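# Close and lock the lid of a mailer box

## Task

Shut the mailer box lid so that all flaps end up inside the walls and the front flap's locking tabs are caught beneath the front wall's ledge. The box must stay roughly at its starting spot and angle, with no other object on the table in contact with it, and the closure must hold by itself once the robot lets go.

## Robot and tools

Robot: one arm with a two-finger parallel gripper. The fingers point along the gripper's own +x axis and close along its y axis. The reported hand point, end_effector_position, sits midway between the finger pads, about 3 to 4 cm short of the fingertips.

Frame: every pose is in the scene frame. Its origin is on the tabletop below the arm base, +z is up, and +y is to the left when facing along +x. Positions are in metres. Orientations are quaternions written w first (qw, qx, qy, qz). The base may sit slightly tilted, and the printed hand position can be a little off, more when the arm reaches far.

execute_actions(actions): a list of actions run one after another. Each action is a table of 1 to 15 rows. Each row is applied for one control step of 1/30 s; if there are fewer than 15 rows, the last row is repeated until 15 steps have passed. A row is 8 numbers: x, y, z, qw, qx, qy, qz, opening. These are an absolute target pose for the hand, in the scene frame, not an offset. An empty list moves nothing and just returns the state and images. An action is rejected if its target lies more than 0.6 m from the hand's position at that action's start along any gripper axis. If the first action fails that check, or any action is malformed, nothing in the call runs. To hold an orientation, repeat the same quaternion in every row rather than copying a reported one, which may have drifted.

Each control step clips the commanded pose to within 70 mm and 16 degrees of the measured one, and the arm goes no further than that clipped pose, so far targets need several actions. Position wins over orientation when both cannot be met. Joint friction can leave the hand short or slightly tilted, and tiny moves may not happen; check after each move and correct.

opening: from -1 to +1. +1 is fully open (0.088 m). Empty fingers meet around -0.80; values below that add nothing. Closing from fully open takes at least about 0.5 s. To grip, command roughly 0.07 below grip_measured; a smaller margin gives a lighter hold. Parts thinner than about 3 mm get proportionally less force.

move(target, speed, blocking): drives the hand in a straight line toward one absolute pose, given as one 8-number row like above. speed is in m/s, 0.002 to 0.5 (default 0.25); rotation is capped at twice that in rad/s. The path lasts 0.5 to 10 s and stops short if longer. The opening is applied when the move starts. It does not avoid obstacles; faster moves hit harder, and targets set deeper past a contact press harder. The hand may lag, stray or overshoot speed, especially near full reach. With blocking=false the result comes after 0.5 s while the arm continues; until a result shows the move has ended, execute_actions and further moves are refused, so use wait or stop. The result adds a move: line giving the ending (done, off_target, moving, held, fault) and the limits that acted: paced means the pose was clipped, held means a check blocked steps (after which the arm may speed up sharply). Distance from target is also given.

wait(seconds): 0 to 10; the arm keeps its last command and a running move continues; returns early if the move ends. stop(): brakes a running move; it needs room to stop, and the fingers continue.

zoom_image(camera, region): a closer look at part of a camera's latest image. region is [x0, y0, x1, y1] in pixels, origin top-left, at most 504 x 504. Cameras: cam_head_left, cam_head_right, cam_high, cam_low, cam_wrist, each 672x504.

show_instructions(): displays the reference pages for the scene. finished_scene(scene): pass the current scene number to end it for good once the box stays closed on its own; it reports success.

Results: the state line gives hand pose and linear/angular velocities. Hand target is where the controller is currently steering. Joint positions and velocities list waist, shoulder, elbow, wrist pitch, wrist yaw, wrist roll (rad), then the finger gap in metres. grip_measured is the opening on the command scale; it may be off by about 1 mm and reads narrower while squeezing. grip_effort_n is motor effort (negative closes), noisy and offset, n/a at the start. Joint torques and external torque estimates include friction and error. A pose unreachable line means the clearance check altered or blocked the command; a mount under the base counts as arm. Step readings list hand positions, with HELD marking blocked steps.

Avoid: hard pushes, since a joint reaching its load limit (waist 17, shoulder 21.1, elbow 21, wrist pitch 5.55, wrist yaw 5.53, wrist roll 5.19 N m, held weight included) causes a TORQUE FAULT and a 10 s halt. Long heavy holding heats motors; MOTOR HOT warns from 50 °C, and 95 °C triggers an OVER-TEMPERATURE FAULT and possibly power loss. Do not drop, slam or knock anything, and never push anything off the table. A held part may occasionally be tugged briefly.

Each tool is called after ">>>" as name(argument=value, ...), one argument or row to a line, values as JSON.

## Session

>>> execute_actions(
  actions=[],
)

>>> show_instructions(
)

Scene clock: 0.00 s.
end_effector_position=(+0.4030, -0.1731, +0.2305) grip_measured=+0.835 grip_effort_n=n/a end_effector_quat_wxyz=(+0.885, +0.434, +0.167, +0.018) end_effector_velocity=(+0.001, -0.000, +0.005) end_effector_angular_velocity=(-0.001, -0.027, +0.007)
Joint positions: [-0.015  0.841  0.644  0.231 -0.005  0.022  0.08 ]
Joint velocities: [ 0.002 -0.002  0.002  0.007 -0.022 -0.007 -0.   ]
Joint torques (N m, as the arm reports them, + toward a larger angle): no reading
External joint torques (N m, as the arm's controller estimates them; a push from outside toward a larger angle lowers the number): no reading
Motor temperatures (°C, as the motors report them): [29 30 28 27 25 26]
Heat: hottest shoulder 30 °C (+0.0 °C/min).
Hand target: +0.403, -0.173, +0.230; +0.885, +0.434, +0.167, +0.018

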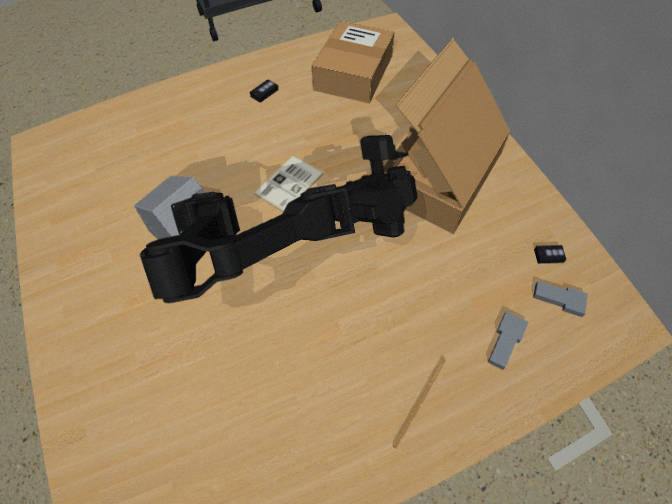

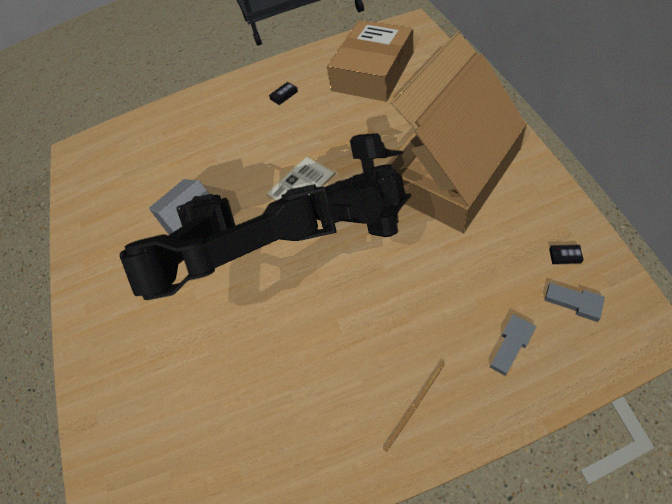

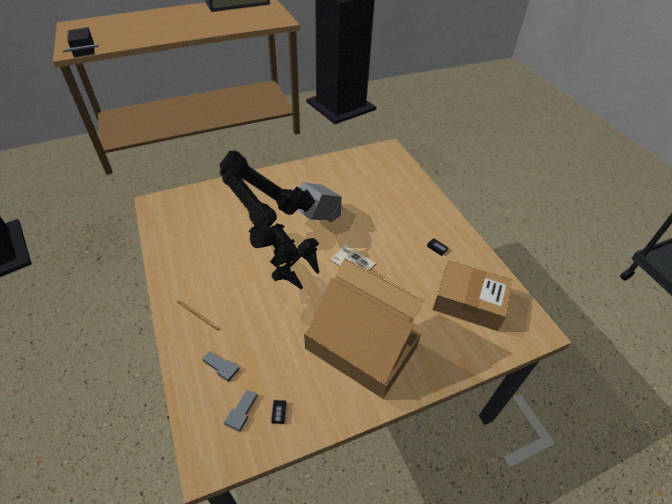

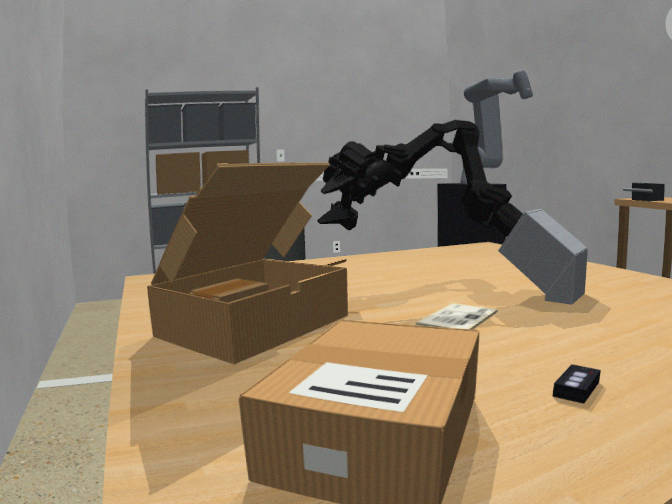

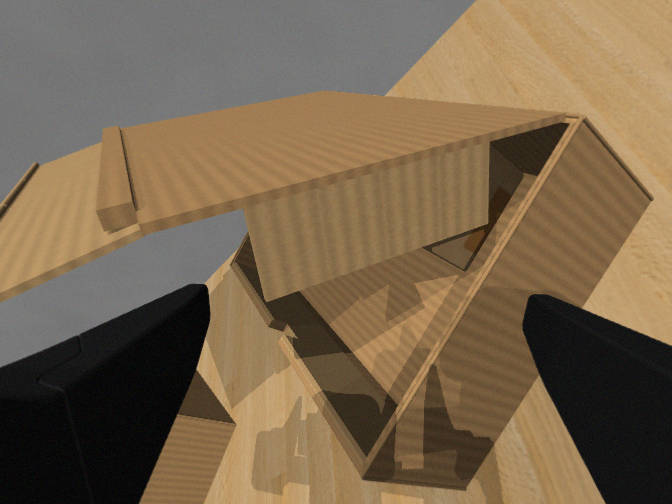

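Reference images for this scene: manual page 1, manual page 2, manual page 3, manual page 4, manual page 5, manual page 6.

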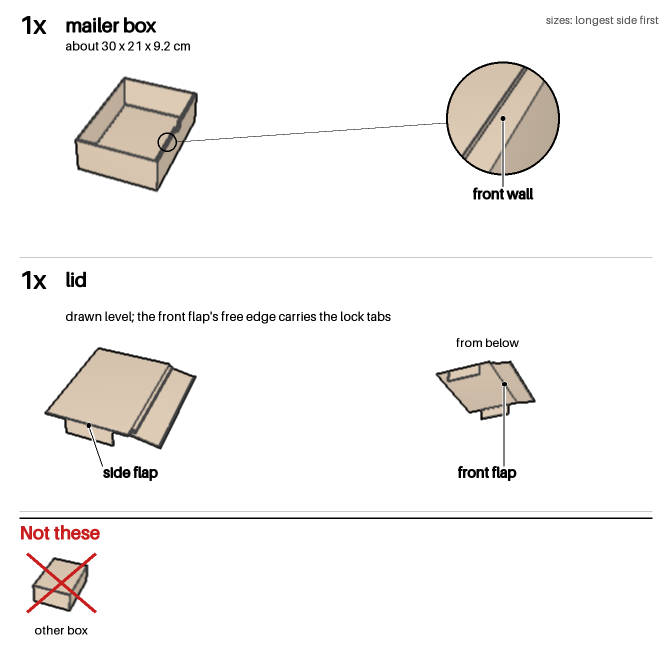

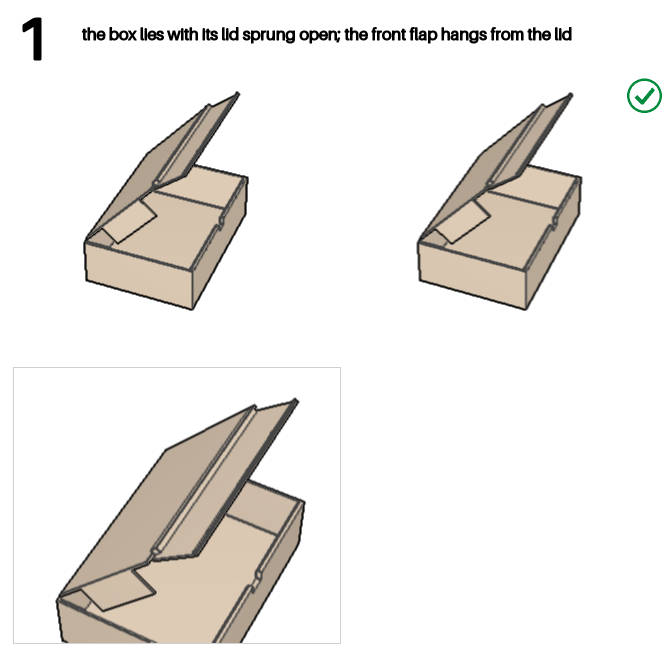

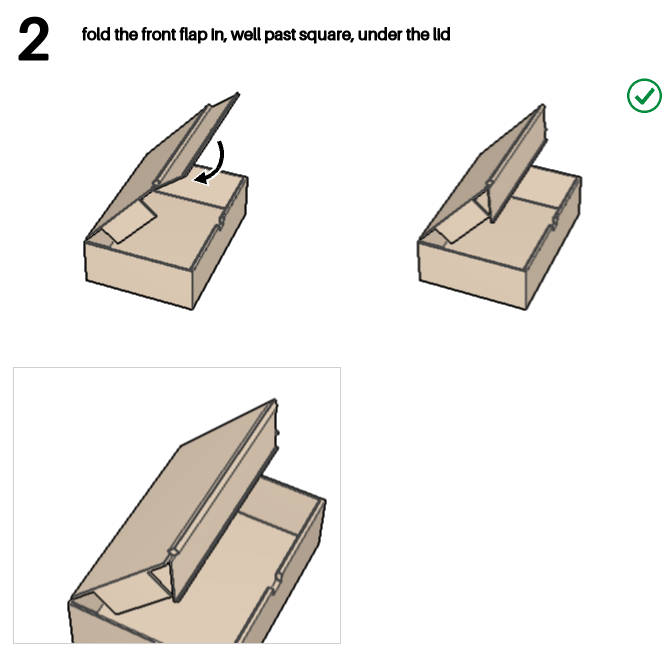

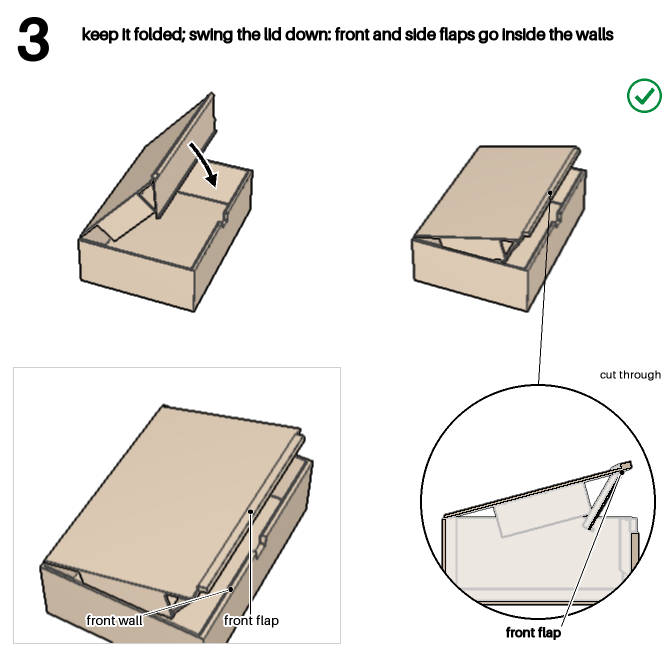

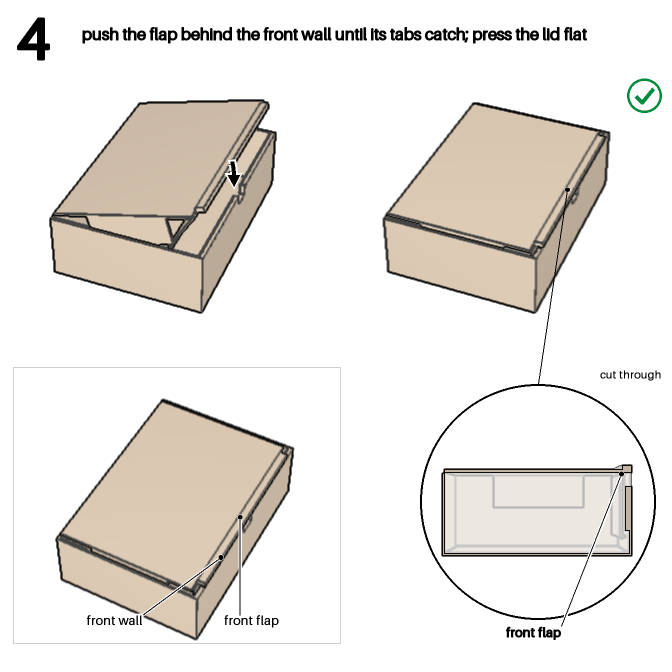

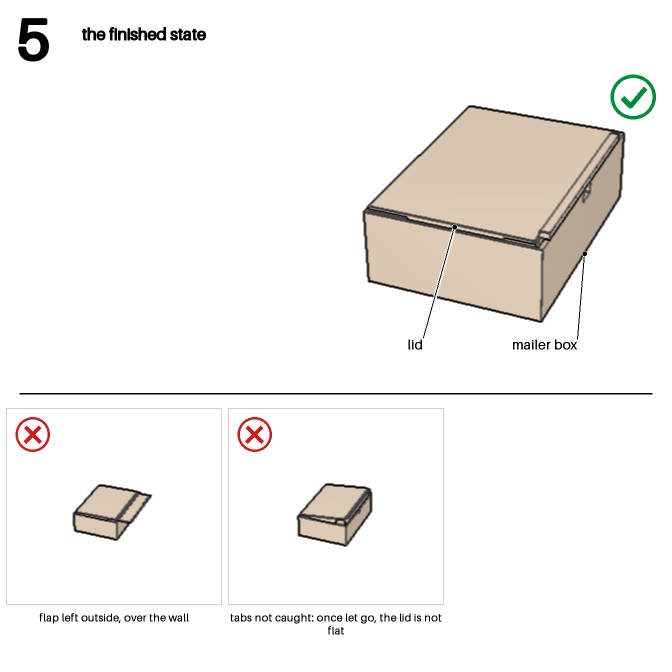

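>>> move(
  target=[0.45,-0.155,0.29,0.907,0.338,0.059,0.25,0.63],
)

Scene clock: 5.60 s.
end_effector_position=(+0.4484, -0.1556, +0.2913) grip_measured=+0.632 grip_effort_n=-10.5 end_effector_quat_wxyz=(+0.906, +0.339, +0.057, +0.247) end_effector_velocity=(+0.000, -0.000, +0.000) end_effector_angular_velocity=(-0.003, +0.001, +0.011)
Joint positions: [-0.042  1.052  0.925  0.104 -0.501 -0.267  0.07 ]
Joint velocities: [-0.002  0.002  0.012 -0.022 -0.007 -0.007 -0.   ]
Joint torques (N m, as the arm reports them, + toward a larger angle): [ 3.04 -2.89  6.06  0.84 -0.81 -0.16]
External joint torques (N m, as the arm's controller estimates them; a push from outside toward a larger angle lowers the number): [-0.13  1.58  1.57 -0.19 -0.2  -0.13]
Motor temperatures (°C, as the motors report them): [29 30 29 27 25 26]
Heat: hottest shoulder 30 °C (+0.0 °C/min).
Hand target: +0.450, -0.155, +0.290; +0.906, +0.337, +0.058, +0.249
Off the commanded pose: 0.002 m, 0 deg.
move: done

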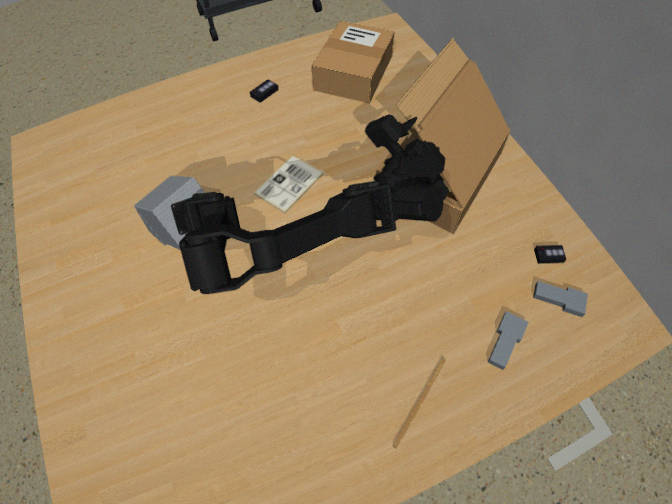

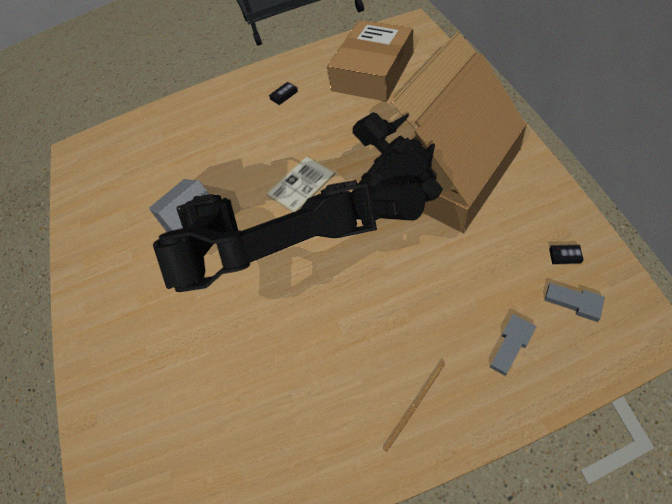

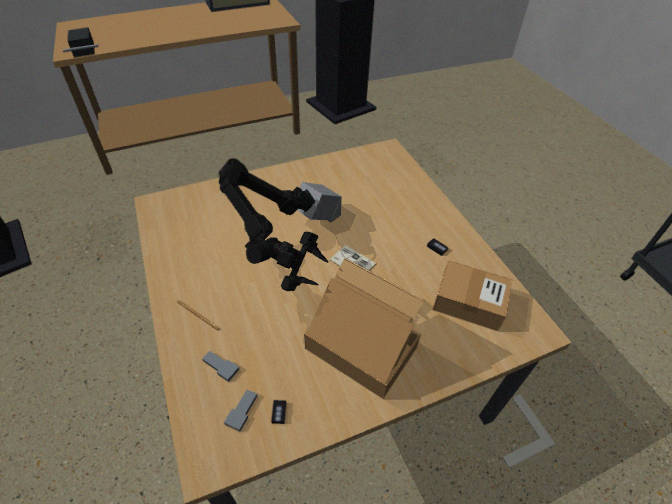

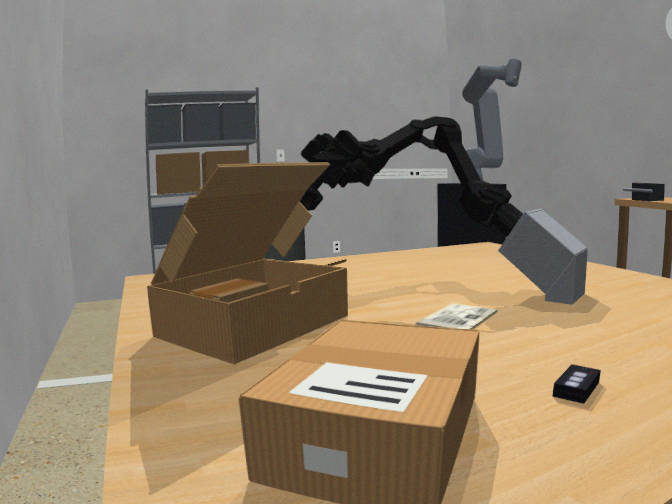

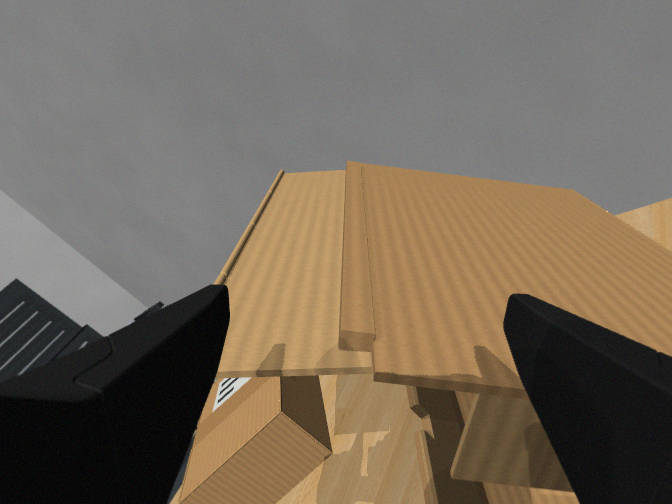

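>>> move(
  target=[0.506,-0.121,0.29,0.907,0.338,0.059,0.25,0.63],
  speed=0.12,
)

>>> move(
  target=[0.4626,-0.0486,0.212,0.952,0.175,0.015,0.256,0.63],
  speed=0.08,
)

>>> move(
  target=[0.446,-0.021,0.14,0.937,-0.244,-0.095,0.239,0.63],
  speed=0.1,
)

Scene clock: 12.37 s.
end_effector_position=(+0.5033, -0.1219, +0.2911) grip_measured=+0.632 grip_effort_n=-10.9 end_effector_quat_wxyz=(+0.905, +0.338, +0.057, +0.251) end_effector_velocity=(-0.001, +0.008, -0.004) end_effector_angular_velocity=(-0.002, +0.009, +0.030)
Joint positions: [ 0.064  1.289  1.047  0.213 -0.402 -0.269  0.07 ]
Joint velocities: [ 0.002  0.012  0.002 -0.022 -0.007 -0.007 -0.   ]
Joint torques (N m, as the arm reports them, + toward a larger angle): [ 4.89 -3.09  5.99  1.21 -0.46 -0.02]
External joint torques (N m, as the arm's controller estimates them; a push from outside toward a larger angle lowers the number): [0.19 1.67 1.82 0.21 0.16 0.01]
Motor temperatures (°C, as the motors report them): [30 30 29 27 25 26]
Heat: hottest waist 30 °C (+0.0 °C/min).
Hand target: +0.506, -0.121, +0.290; +0.906, +0.337, +0.059, +0.250
Off the commanded pose: 0.003 m, 0 deg.
move: done

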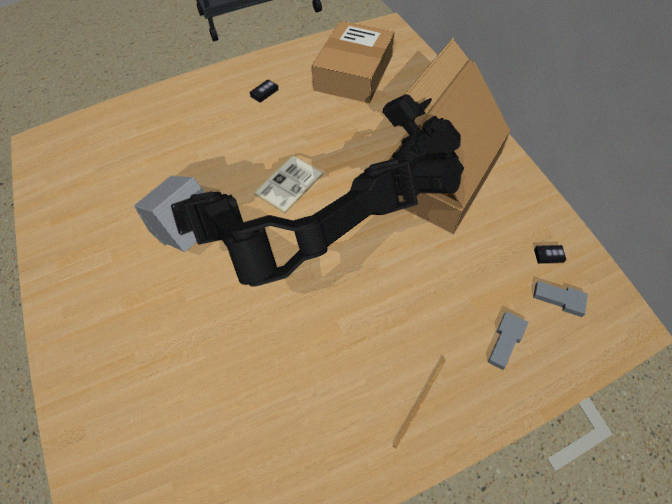

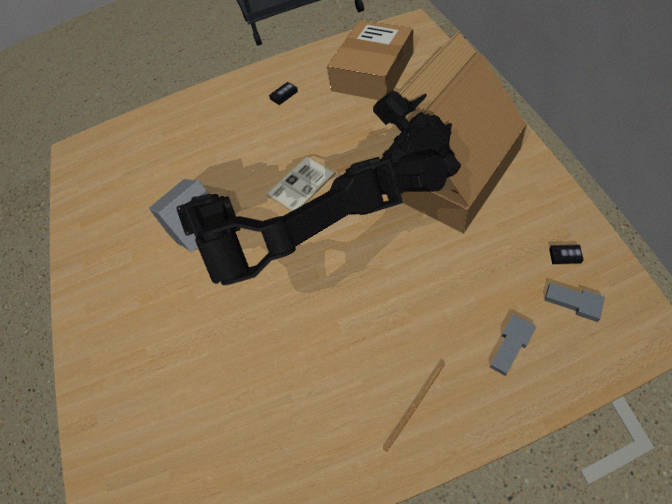

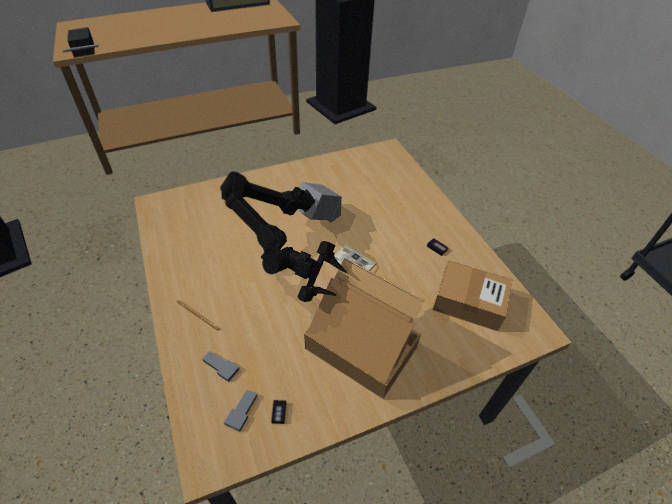

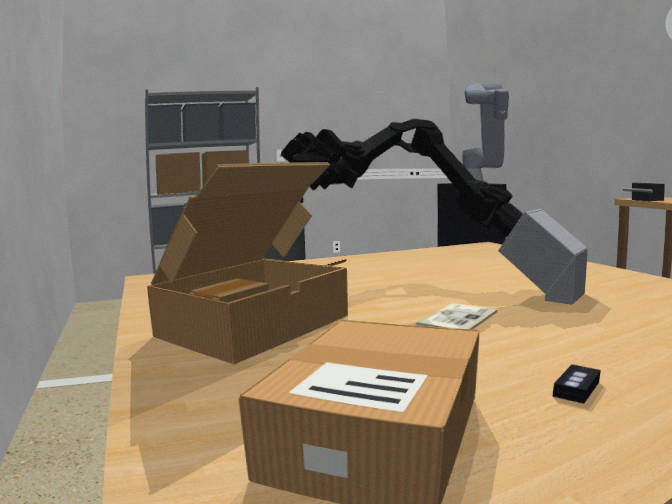

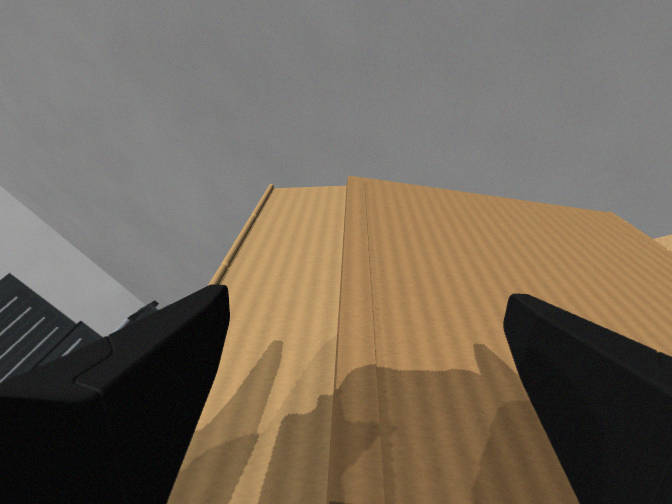

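Scene clock: 14.90 s.
end_effector_position=(+0.4645, -0.0531, +0.2169) grip_measured=+0.632 grip_effort_n=-10.5 end_effector_quat_wxyz=(+0.952, +0.176, +0.011, +0.251) end_effector_velocity=(-0.002, +0.002, -0.004) end_effector_angular_velocity=(-0.031, -0.013, +0.003)
Joint positions: [ 0.005  1.396  0.676  0.704 -0.454 -0.615  0.07 ]
Joint velocities: [-0.007  0.007 -0.007  0.007 -0.007 -0.037  0.   ]
Joint torques (N m, as the arm reports them, + toward a larger angle): [ 4.51 -3.03  2.86  1.21 -0.8  -0.12]
External joint torques (N m, as the arm's controller estimates them; a push from outside toward a larger angle lowers the number): [-0.2   1.54 -0.28  0.2  -0.2  -0.11]
Motor temperatures (°C, as the motors report them): [30 30 29 28 25 26]
Heat: hottest waist 30 °C (+0.0 °C/min).
Hand target: +0.462, -0.049, +0.212; +0.951, +0.175, +0.015, +0.256
Off the commanded pose: 0.007 m, 1 deg.
move: done

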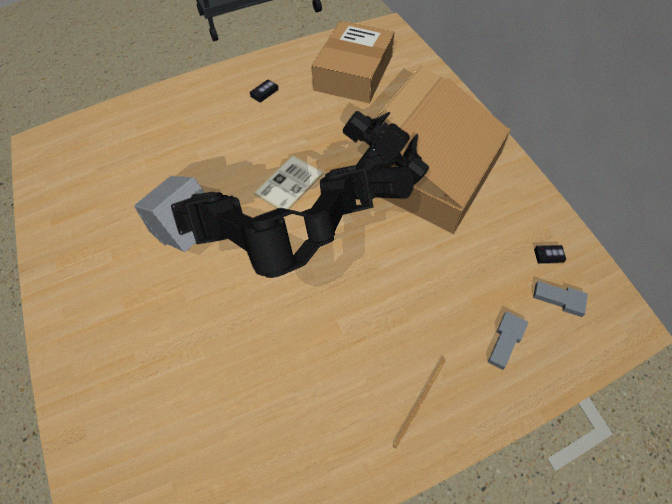

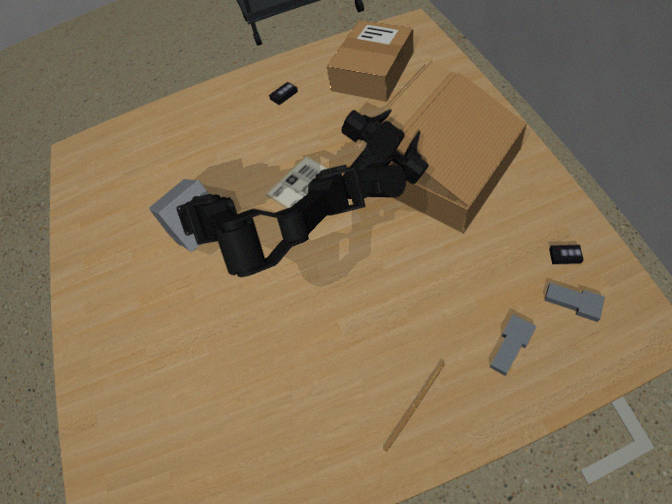

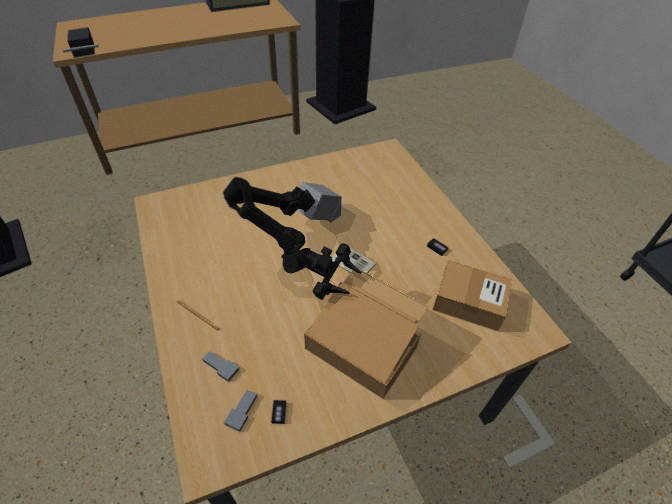

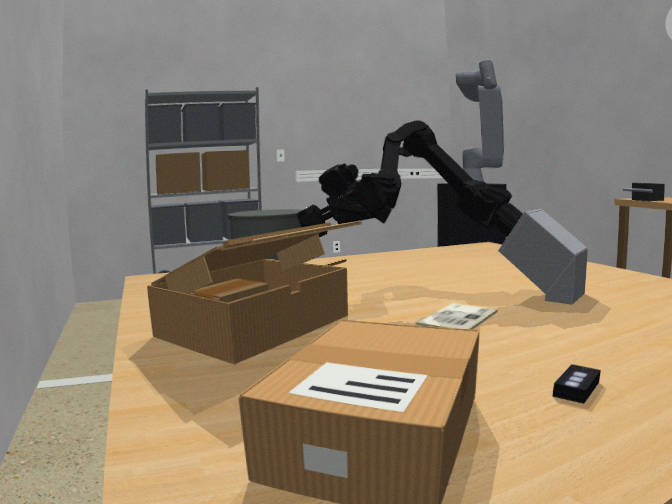

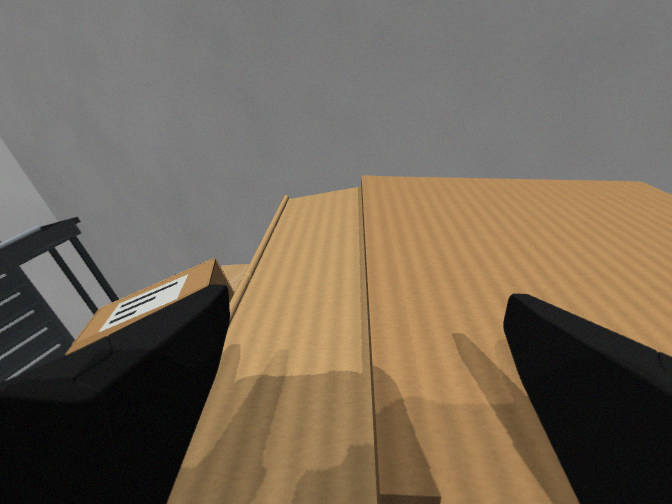

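Scene clock: 19.63 s.
end_effector_position=(+0.4482, -0.0243, +0.1441) grip_measured=+0.632 grip_effort_n=-10.5 end_effector_quat_wxyz=(+0.936, -0.243, -0.097, +0.234) end_effector_velocity=(-0.005, +0.008, -0.001) end_effector_angular_velocity=(+0.013, -0.008, +0.042)
Joint positions: [-0.135  1.662  0.583  1.058 -0.596 -1.493  0.07 ]
Joint velocities: [-0.002  0.007 -0.002 -0.022 -0.037 -0.007  0.   ]
Joint torques (N m, as the arm reports them, + toward a larger angle): [ 4.93 -3.32  1.25  1.16 -0.79 -0.11]
External joint torques (N m, as the arm's controller estimates them; a push from outside toward a larger angle lowers the number): [-0.19  1.68 -0.29  0.2  -0.16 -0.15]
Motor temperatures (°C, as the motors report them): [30 30 29 28 25 26]
Heat: hottest waist 30 °C (+0.0 °C/min).
Hand target: +0.446, -0.021, +0.140; +0.935, -0.243, -0.095, +0.238
Off the commanded pose: 0.006 m, 1 deg.
move: done

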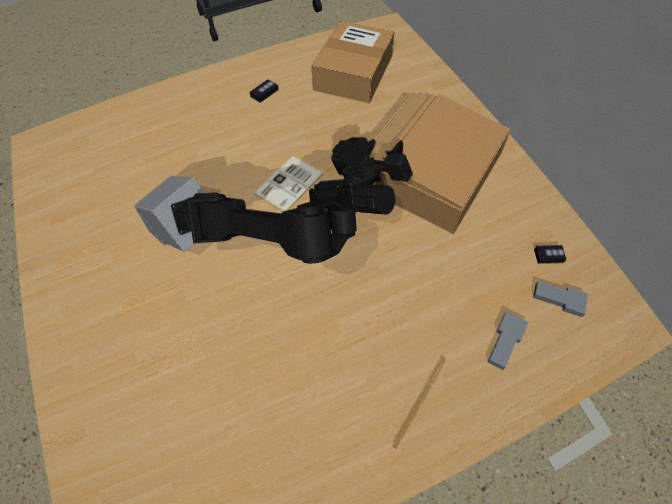

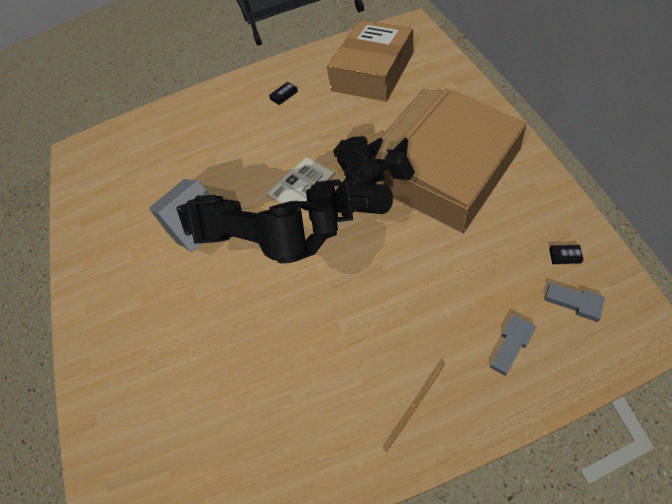

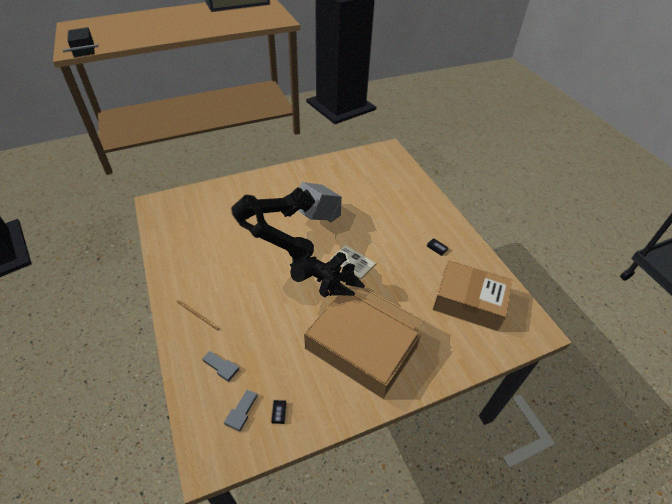

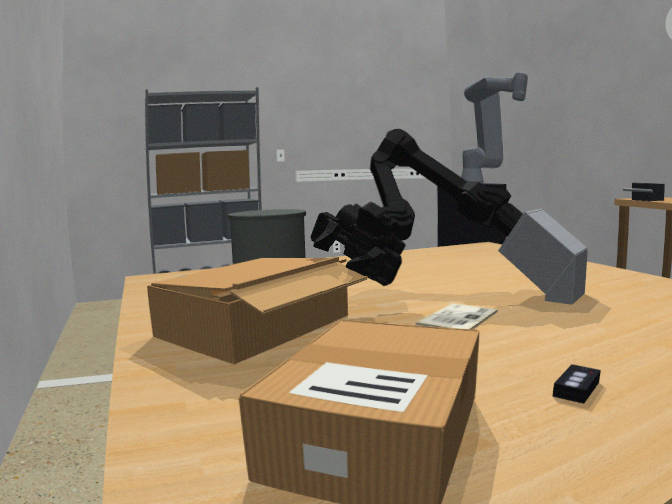

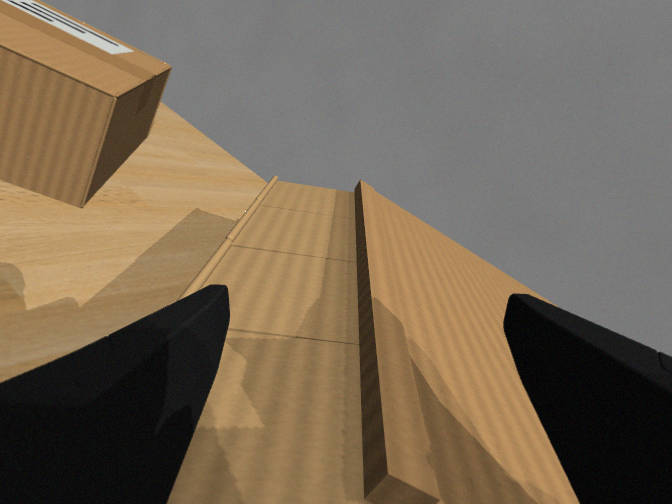

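>>> execute_actions(
  actions=[
    [[0.447,-0.022,0.137,0.925,-0.285,-0.105,0.234,0.7]],
    [[0.448,-0.024,0.135,0.912,-0.325,-0.115,0.229,0.78]],
    [[0.449,-0.025,0.132,0.897,-0.365,-0.125,0.224,0.86]],
    [[0.450,-0.027,0.13,0.88,-0.403,-0.135,0.218,0.95]],
  ],
)

>>> zoom_image(
  camera="cam_low",
  region=[140,160,440,380],
)

Scene clock: 26.23 s.
end_effector_position=(+0.4489, -0.0257, +0.1381) grip_measured=+0.945 grip_effort_n=18.8 end_effector_quat_wxyz=(+0.880, -0.398, -0.145, +0.216) end_effector_velocity=(-0.002, +0.004, -0.000) end_effector_angular_velocity=(-0.023, -0.011, +0.018)
Joint positions: [-0.161  1.685  0.599  1.062 -0.642 -1.841  0.085]
Joint velocities: [ 0.002 -0.002 -0.002 -0.022 -0.007 -0.037  0.001]
Joint torques (N m, as the arm reports them, + toward a larger angle): [ 4.13 -3.13  2.65  0.73 -0.41 -0.22]
External joint torques (N m, as the arm's controller estimates them; a push from outside toward a larger angle lowers the number): [-1.    1.97  1.26 -0.21  0.21 -0.27]
External joint torques at the end of the 1st action: [-0.17  1.62  0.52  0.18 -0.22 -0.14]
External joint torques at the end of the 2nd action: [-0.14  1.6   0.82 -0.07 -0.19 -0.14]
External joint torques at the end of the 3rd action: [-0.48  1.92  0.83 -0.01 -0.08 -0.22]
Motor temperatures (°C, as the motors report them): [31 30 29 28 25 26]
Heat: hottest waist 31 °C (+2.3 °C/min).
Hand target: +0.450, -0.027, +0.130; +0.879, -0.402, -0.135, +0.218
Off the commanded pose: 0.008 m, 1 deg.
Step readings (end_effector_position; steps 1 to 15: 1st action; 16 to 30: 2nd action; 31 to 45: 3rd action; 46 to 60: 4th action):
0: (+0.4482, -0.0242, +0.1440)
1: (+0.4481, -0.0241, +0.1439)
2: (+0.4480, -0.0240, +0.1433)
4: (+0.4477, -0.0237, +0.1417)
8: (+0.4474, -0.0232, +0.1404)
15: (+0.4473, -0.0231, +0.1402)
16: (+0.4472, -0.0230, +0.1401)
17: (+0.4471, -0.0233, +0.1398)
19: (+0.4471, -0.0237, +0.1387)
23: (+0.4473, -0.0244, +0.1382)
30: (+0.4474, -0.0246, +0.1381)
31: (+0.4475, -0.0246, +0.1381)
32: (+0.4477, -0.0247, +0.1375)
34: (+0.4478, -0.0249, +0.1362)
38: (+0.4483, -0.0254, +0.1362)
45: (+0.4484, -0.0255, +0.1363)
46: (+0.4483, -0.0254, +0.1365)
47: (+0.4484, -0.0253, +0.1367)
49: (+0.4489, -0.0259, +0.1371)
53: (+0.4489, -0.0257, +0.1377)
60: end_effector_position above

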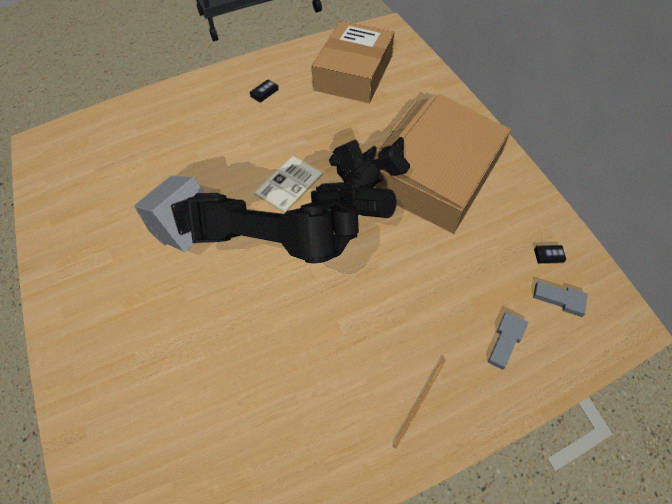

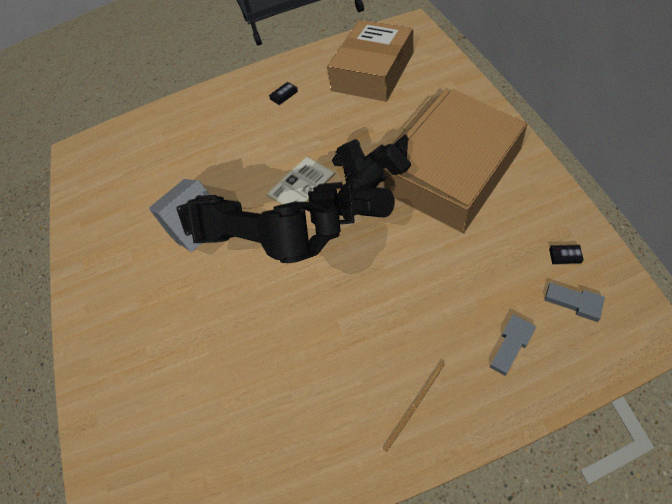

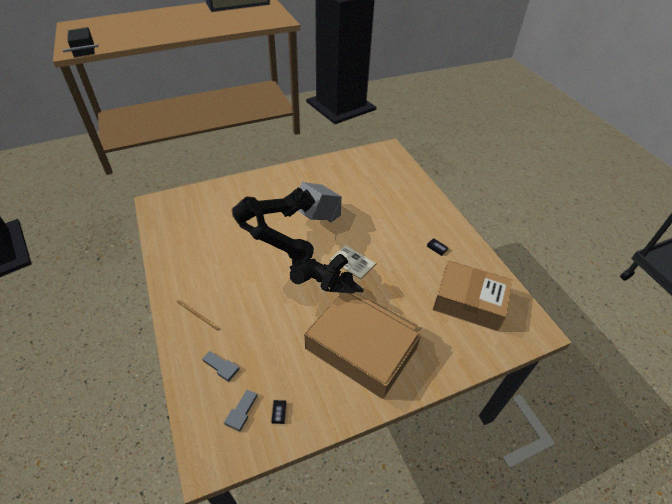

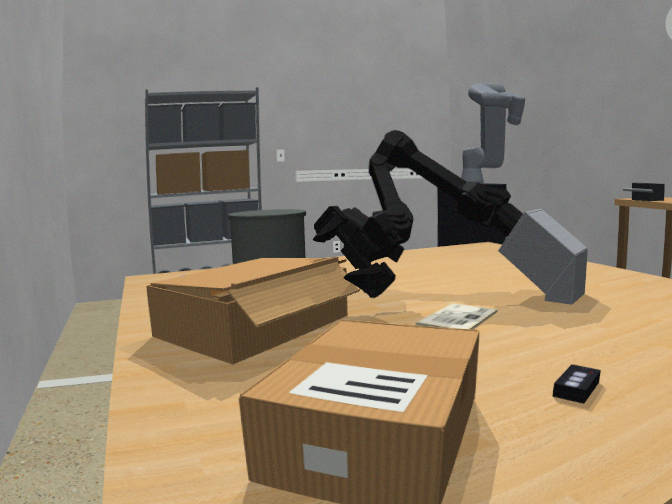

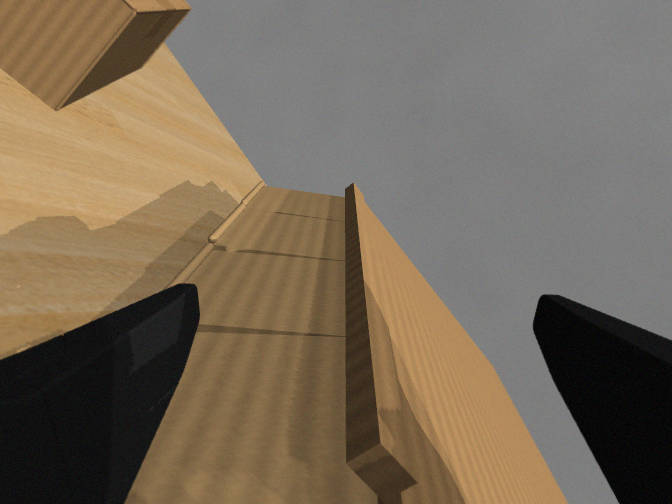

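Region (140, 160, 440, 380) of cam_low's 672x504 image, scaled by 1.680, with more detail than that image has; it fills the top 370 rows of this view, and the rest is white.

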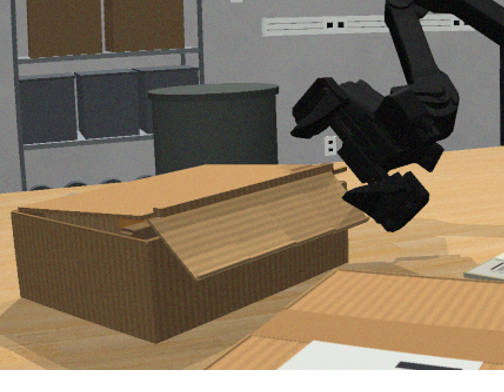

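Now up and slightly inward.

>>> move(
  target=[0.458,-0.040,0.165,0.88,-0.403,-0.135,0.218,0.95],
  speed=0.015,
)

>>> zoom_image(
  camera="cam_low",
  region=[140,160,440,380],
)

Scene clock: 31.97 s.
end_effector_position=(+0.4557, -0.0359, +0.1631) grip_measured=+0.948 grip_effort_n=17.9 end_effector_quat_wxyz=(+0.880, -0.397, -0.136, +0.223) end_effector_velocity=(+0.001, -0.000, +0.003) end_effector_angular_velocity=(-0.003, -0.012, +0.003)
Joint positions: [-0.11   1.565  0.625  0.897 -0.578 -1.843  0.085]
Joint velocities: [ 0.002 -0.002  0.007 -0.007 -0.007 -0.007 -0.   ]
Joint torques (N m, as the arm reports them, + toward a larger angle): [ 5.23 -4.95  3.46  0.84 -0.42 -0.09]
External joint torques (N m, as the arm's controller estimates them; a push from outside toward a larger angle lowers the number): [ 0.24  0.04  1.33 -0.12  0.2  -0.14]
Motor temperatures (°C, as the motors report them): [31 30 29 28 25 26]
Heat: hottest waist 31 °C (+1.9 °C/min).
Hand target: +0.458, -0.040, +0.165; +0.879, -0.402, -0.135, +0.218
Off the commanded pose: 0.005 m, 1 deg.
move: done

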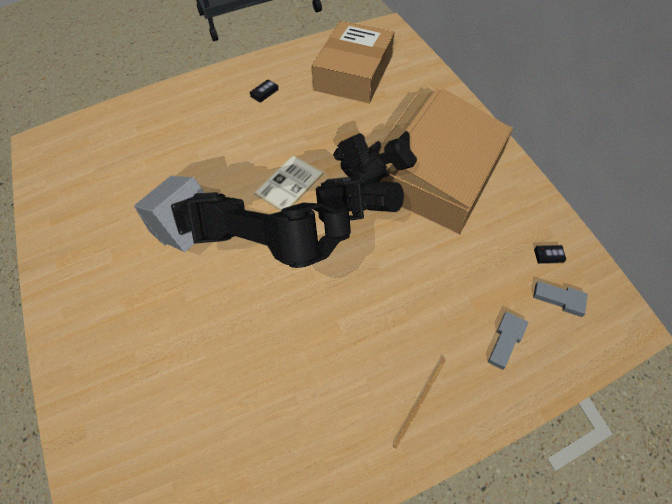

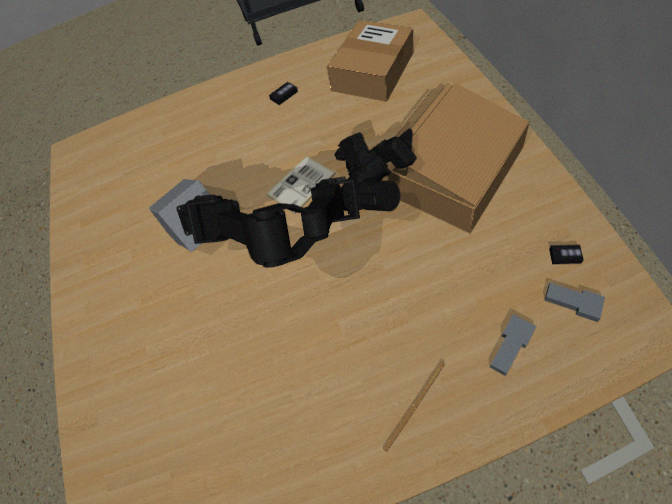

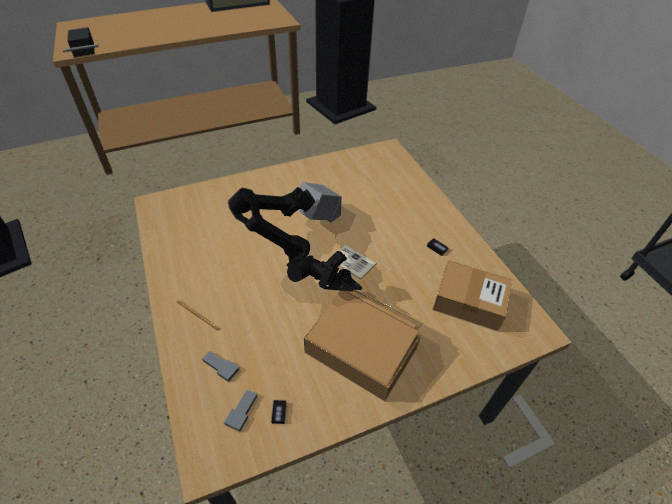

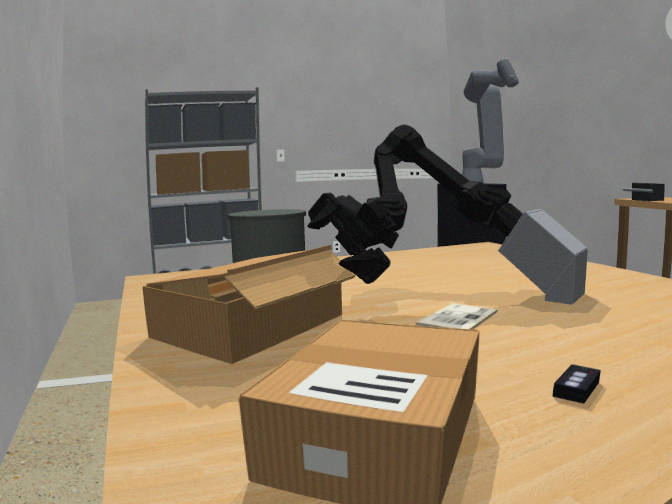

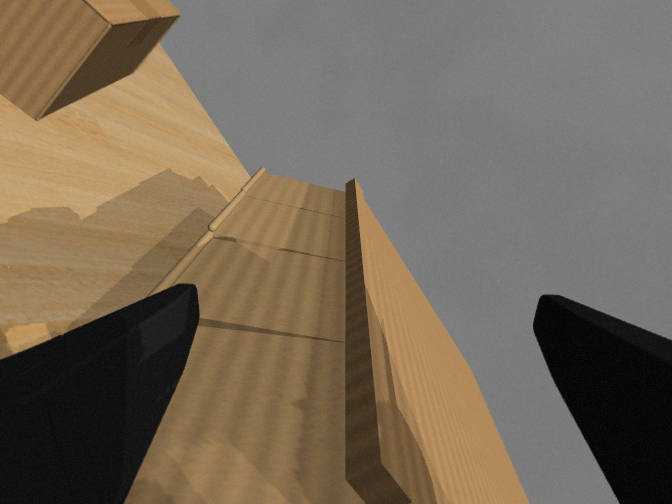

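Region (140, 160, 440, 380) of cam_low's 672x504 image, scaled by 1.680, with more detail than that image has; it fills the top 370 rows of this view, and the rest is white.

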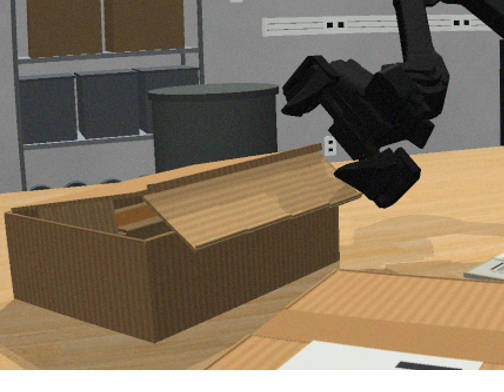

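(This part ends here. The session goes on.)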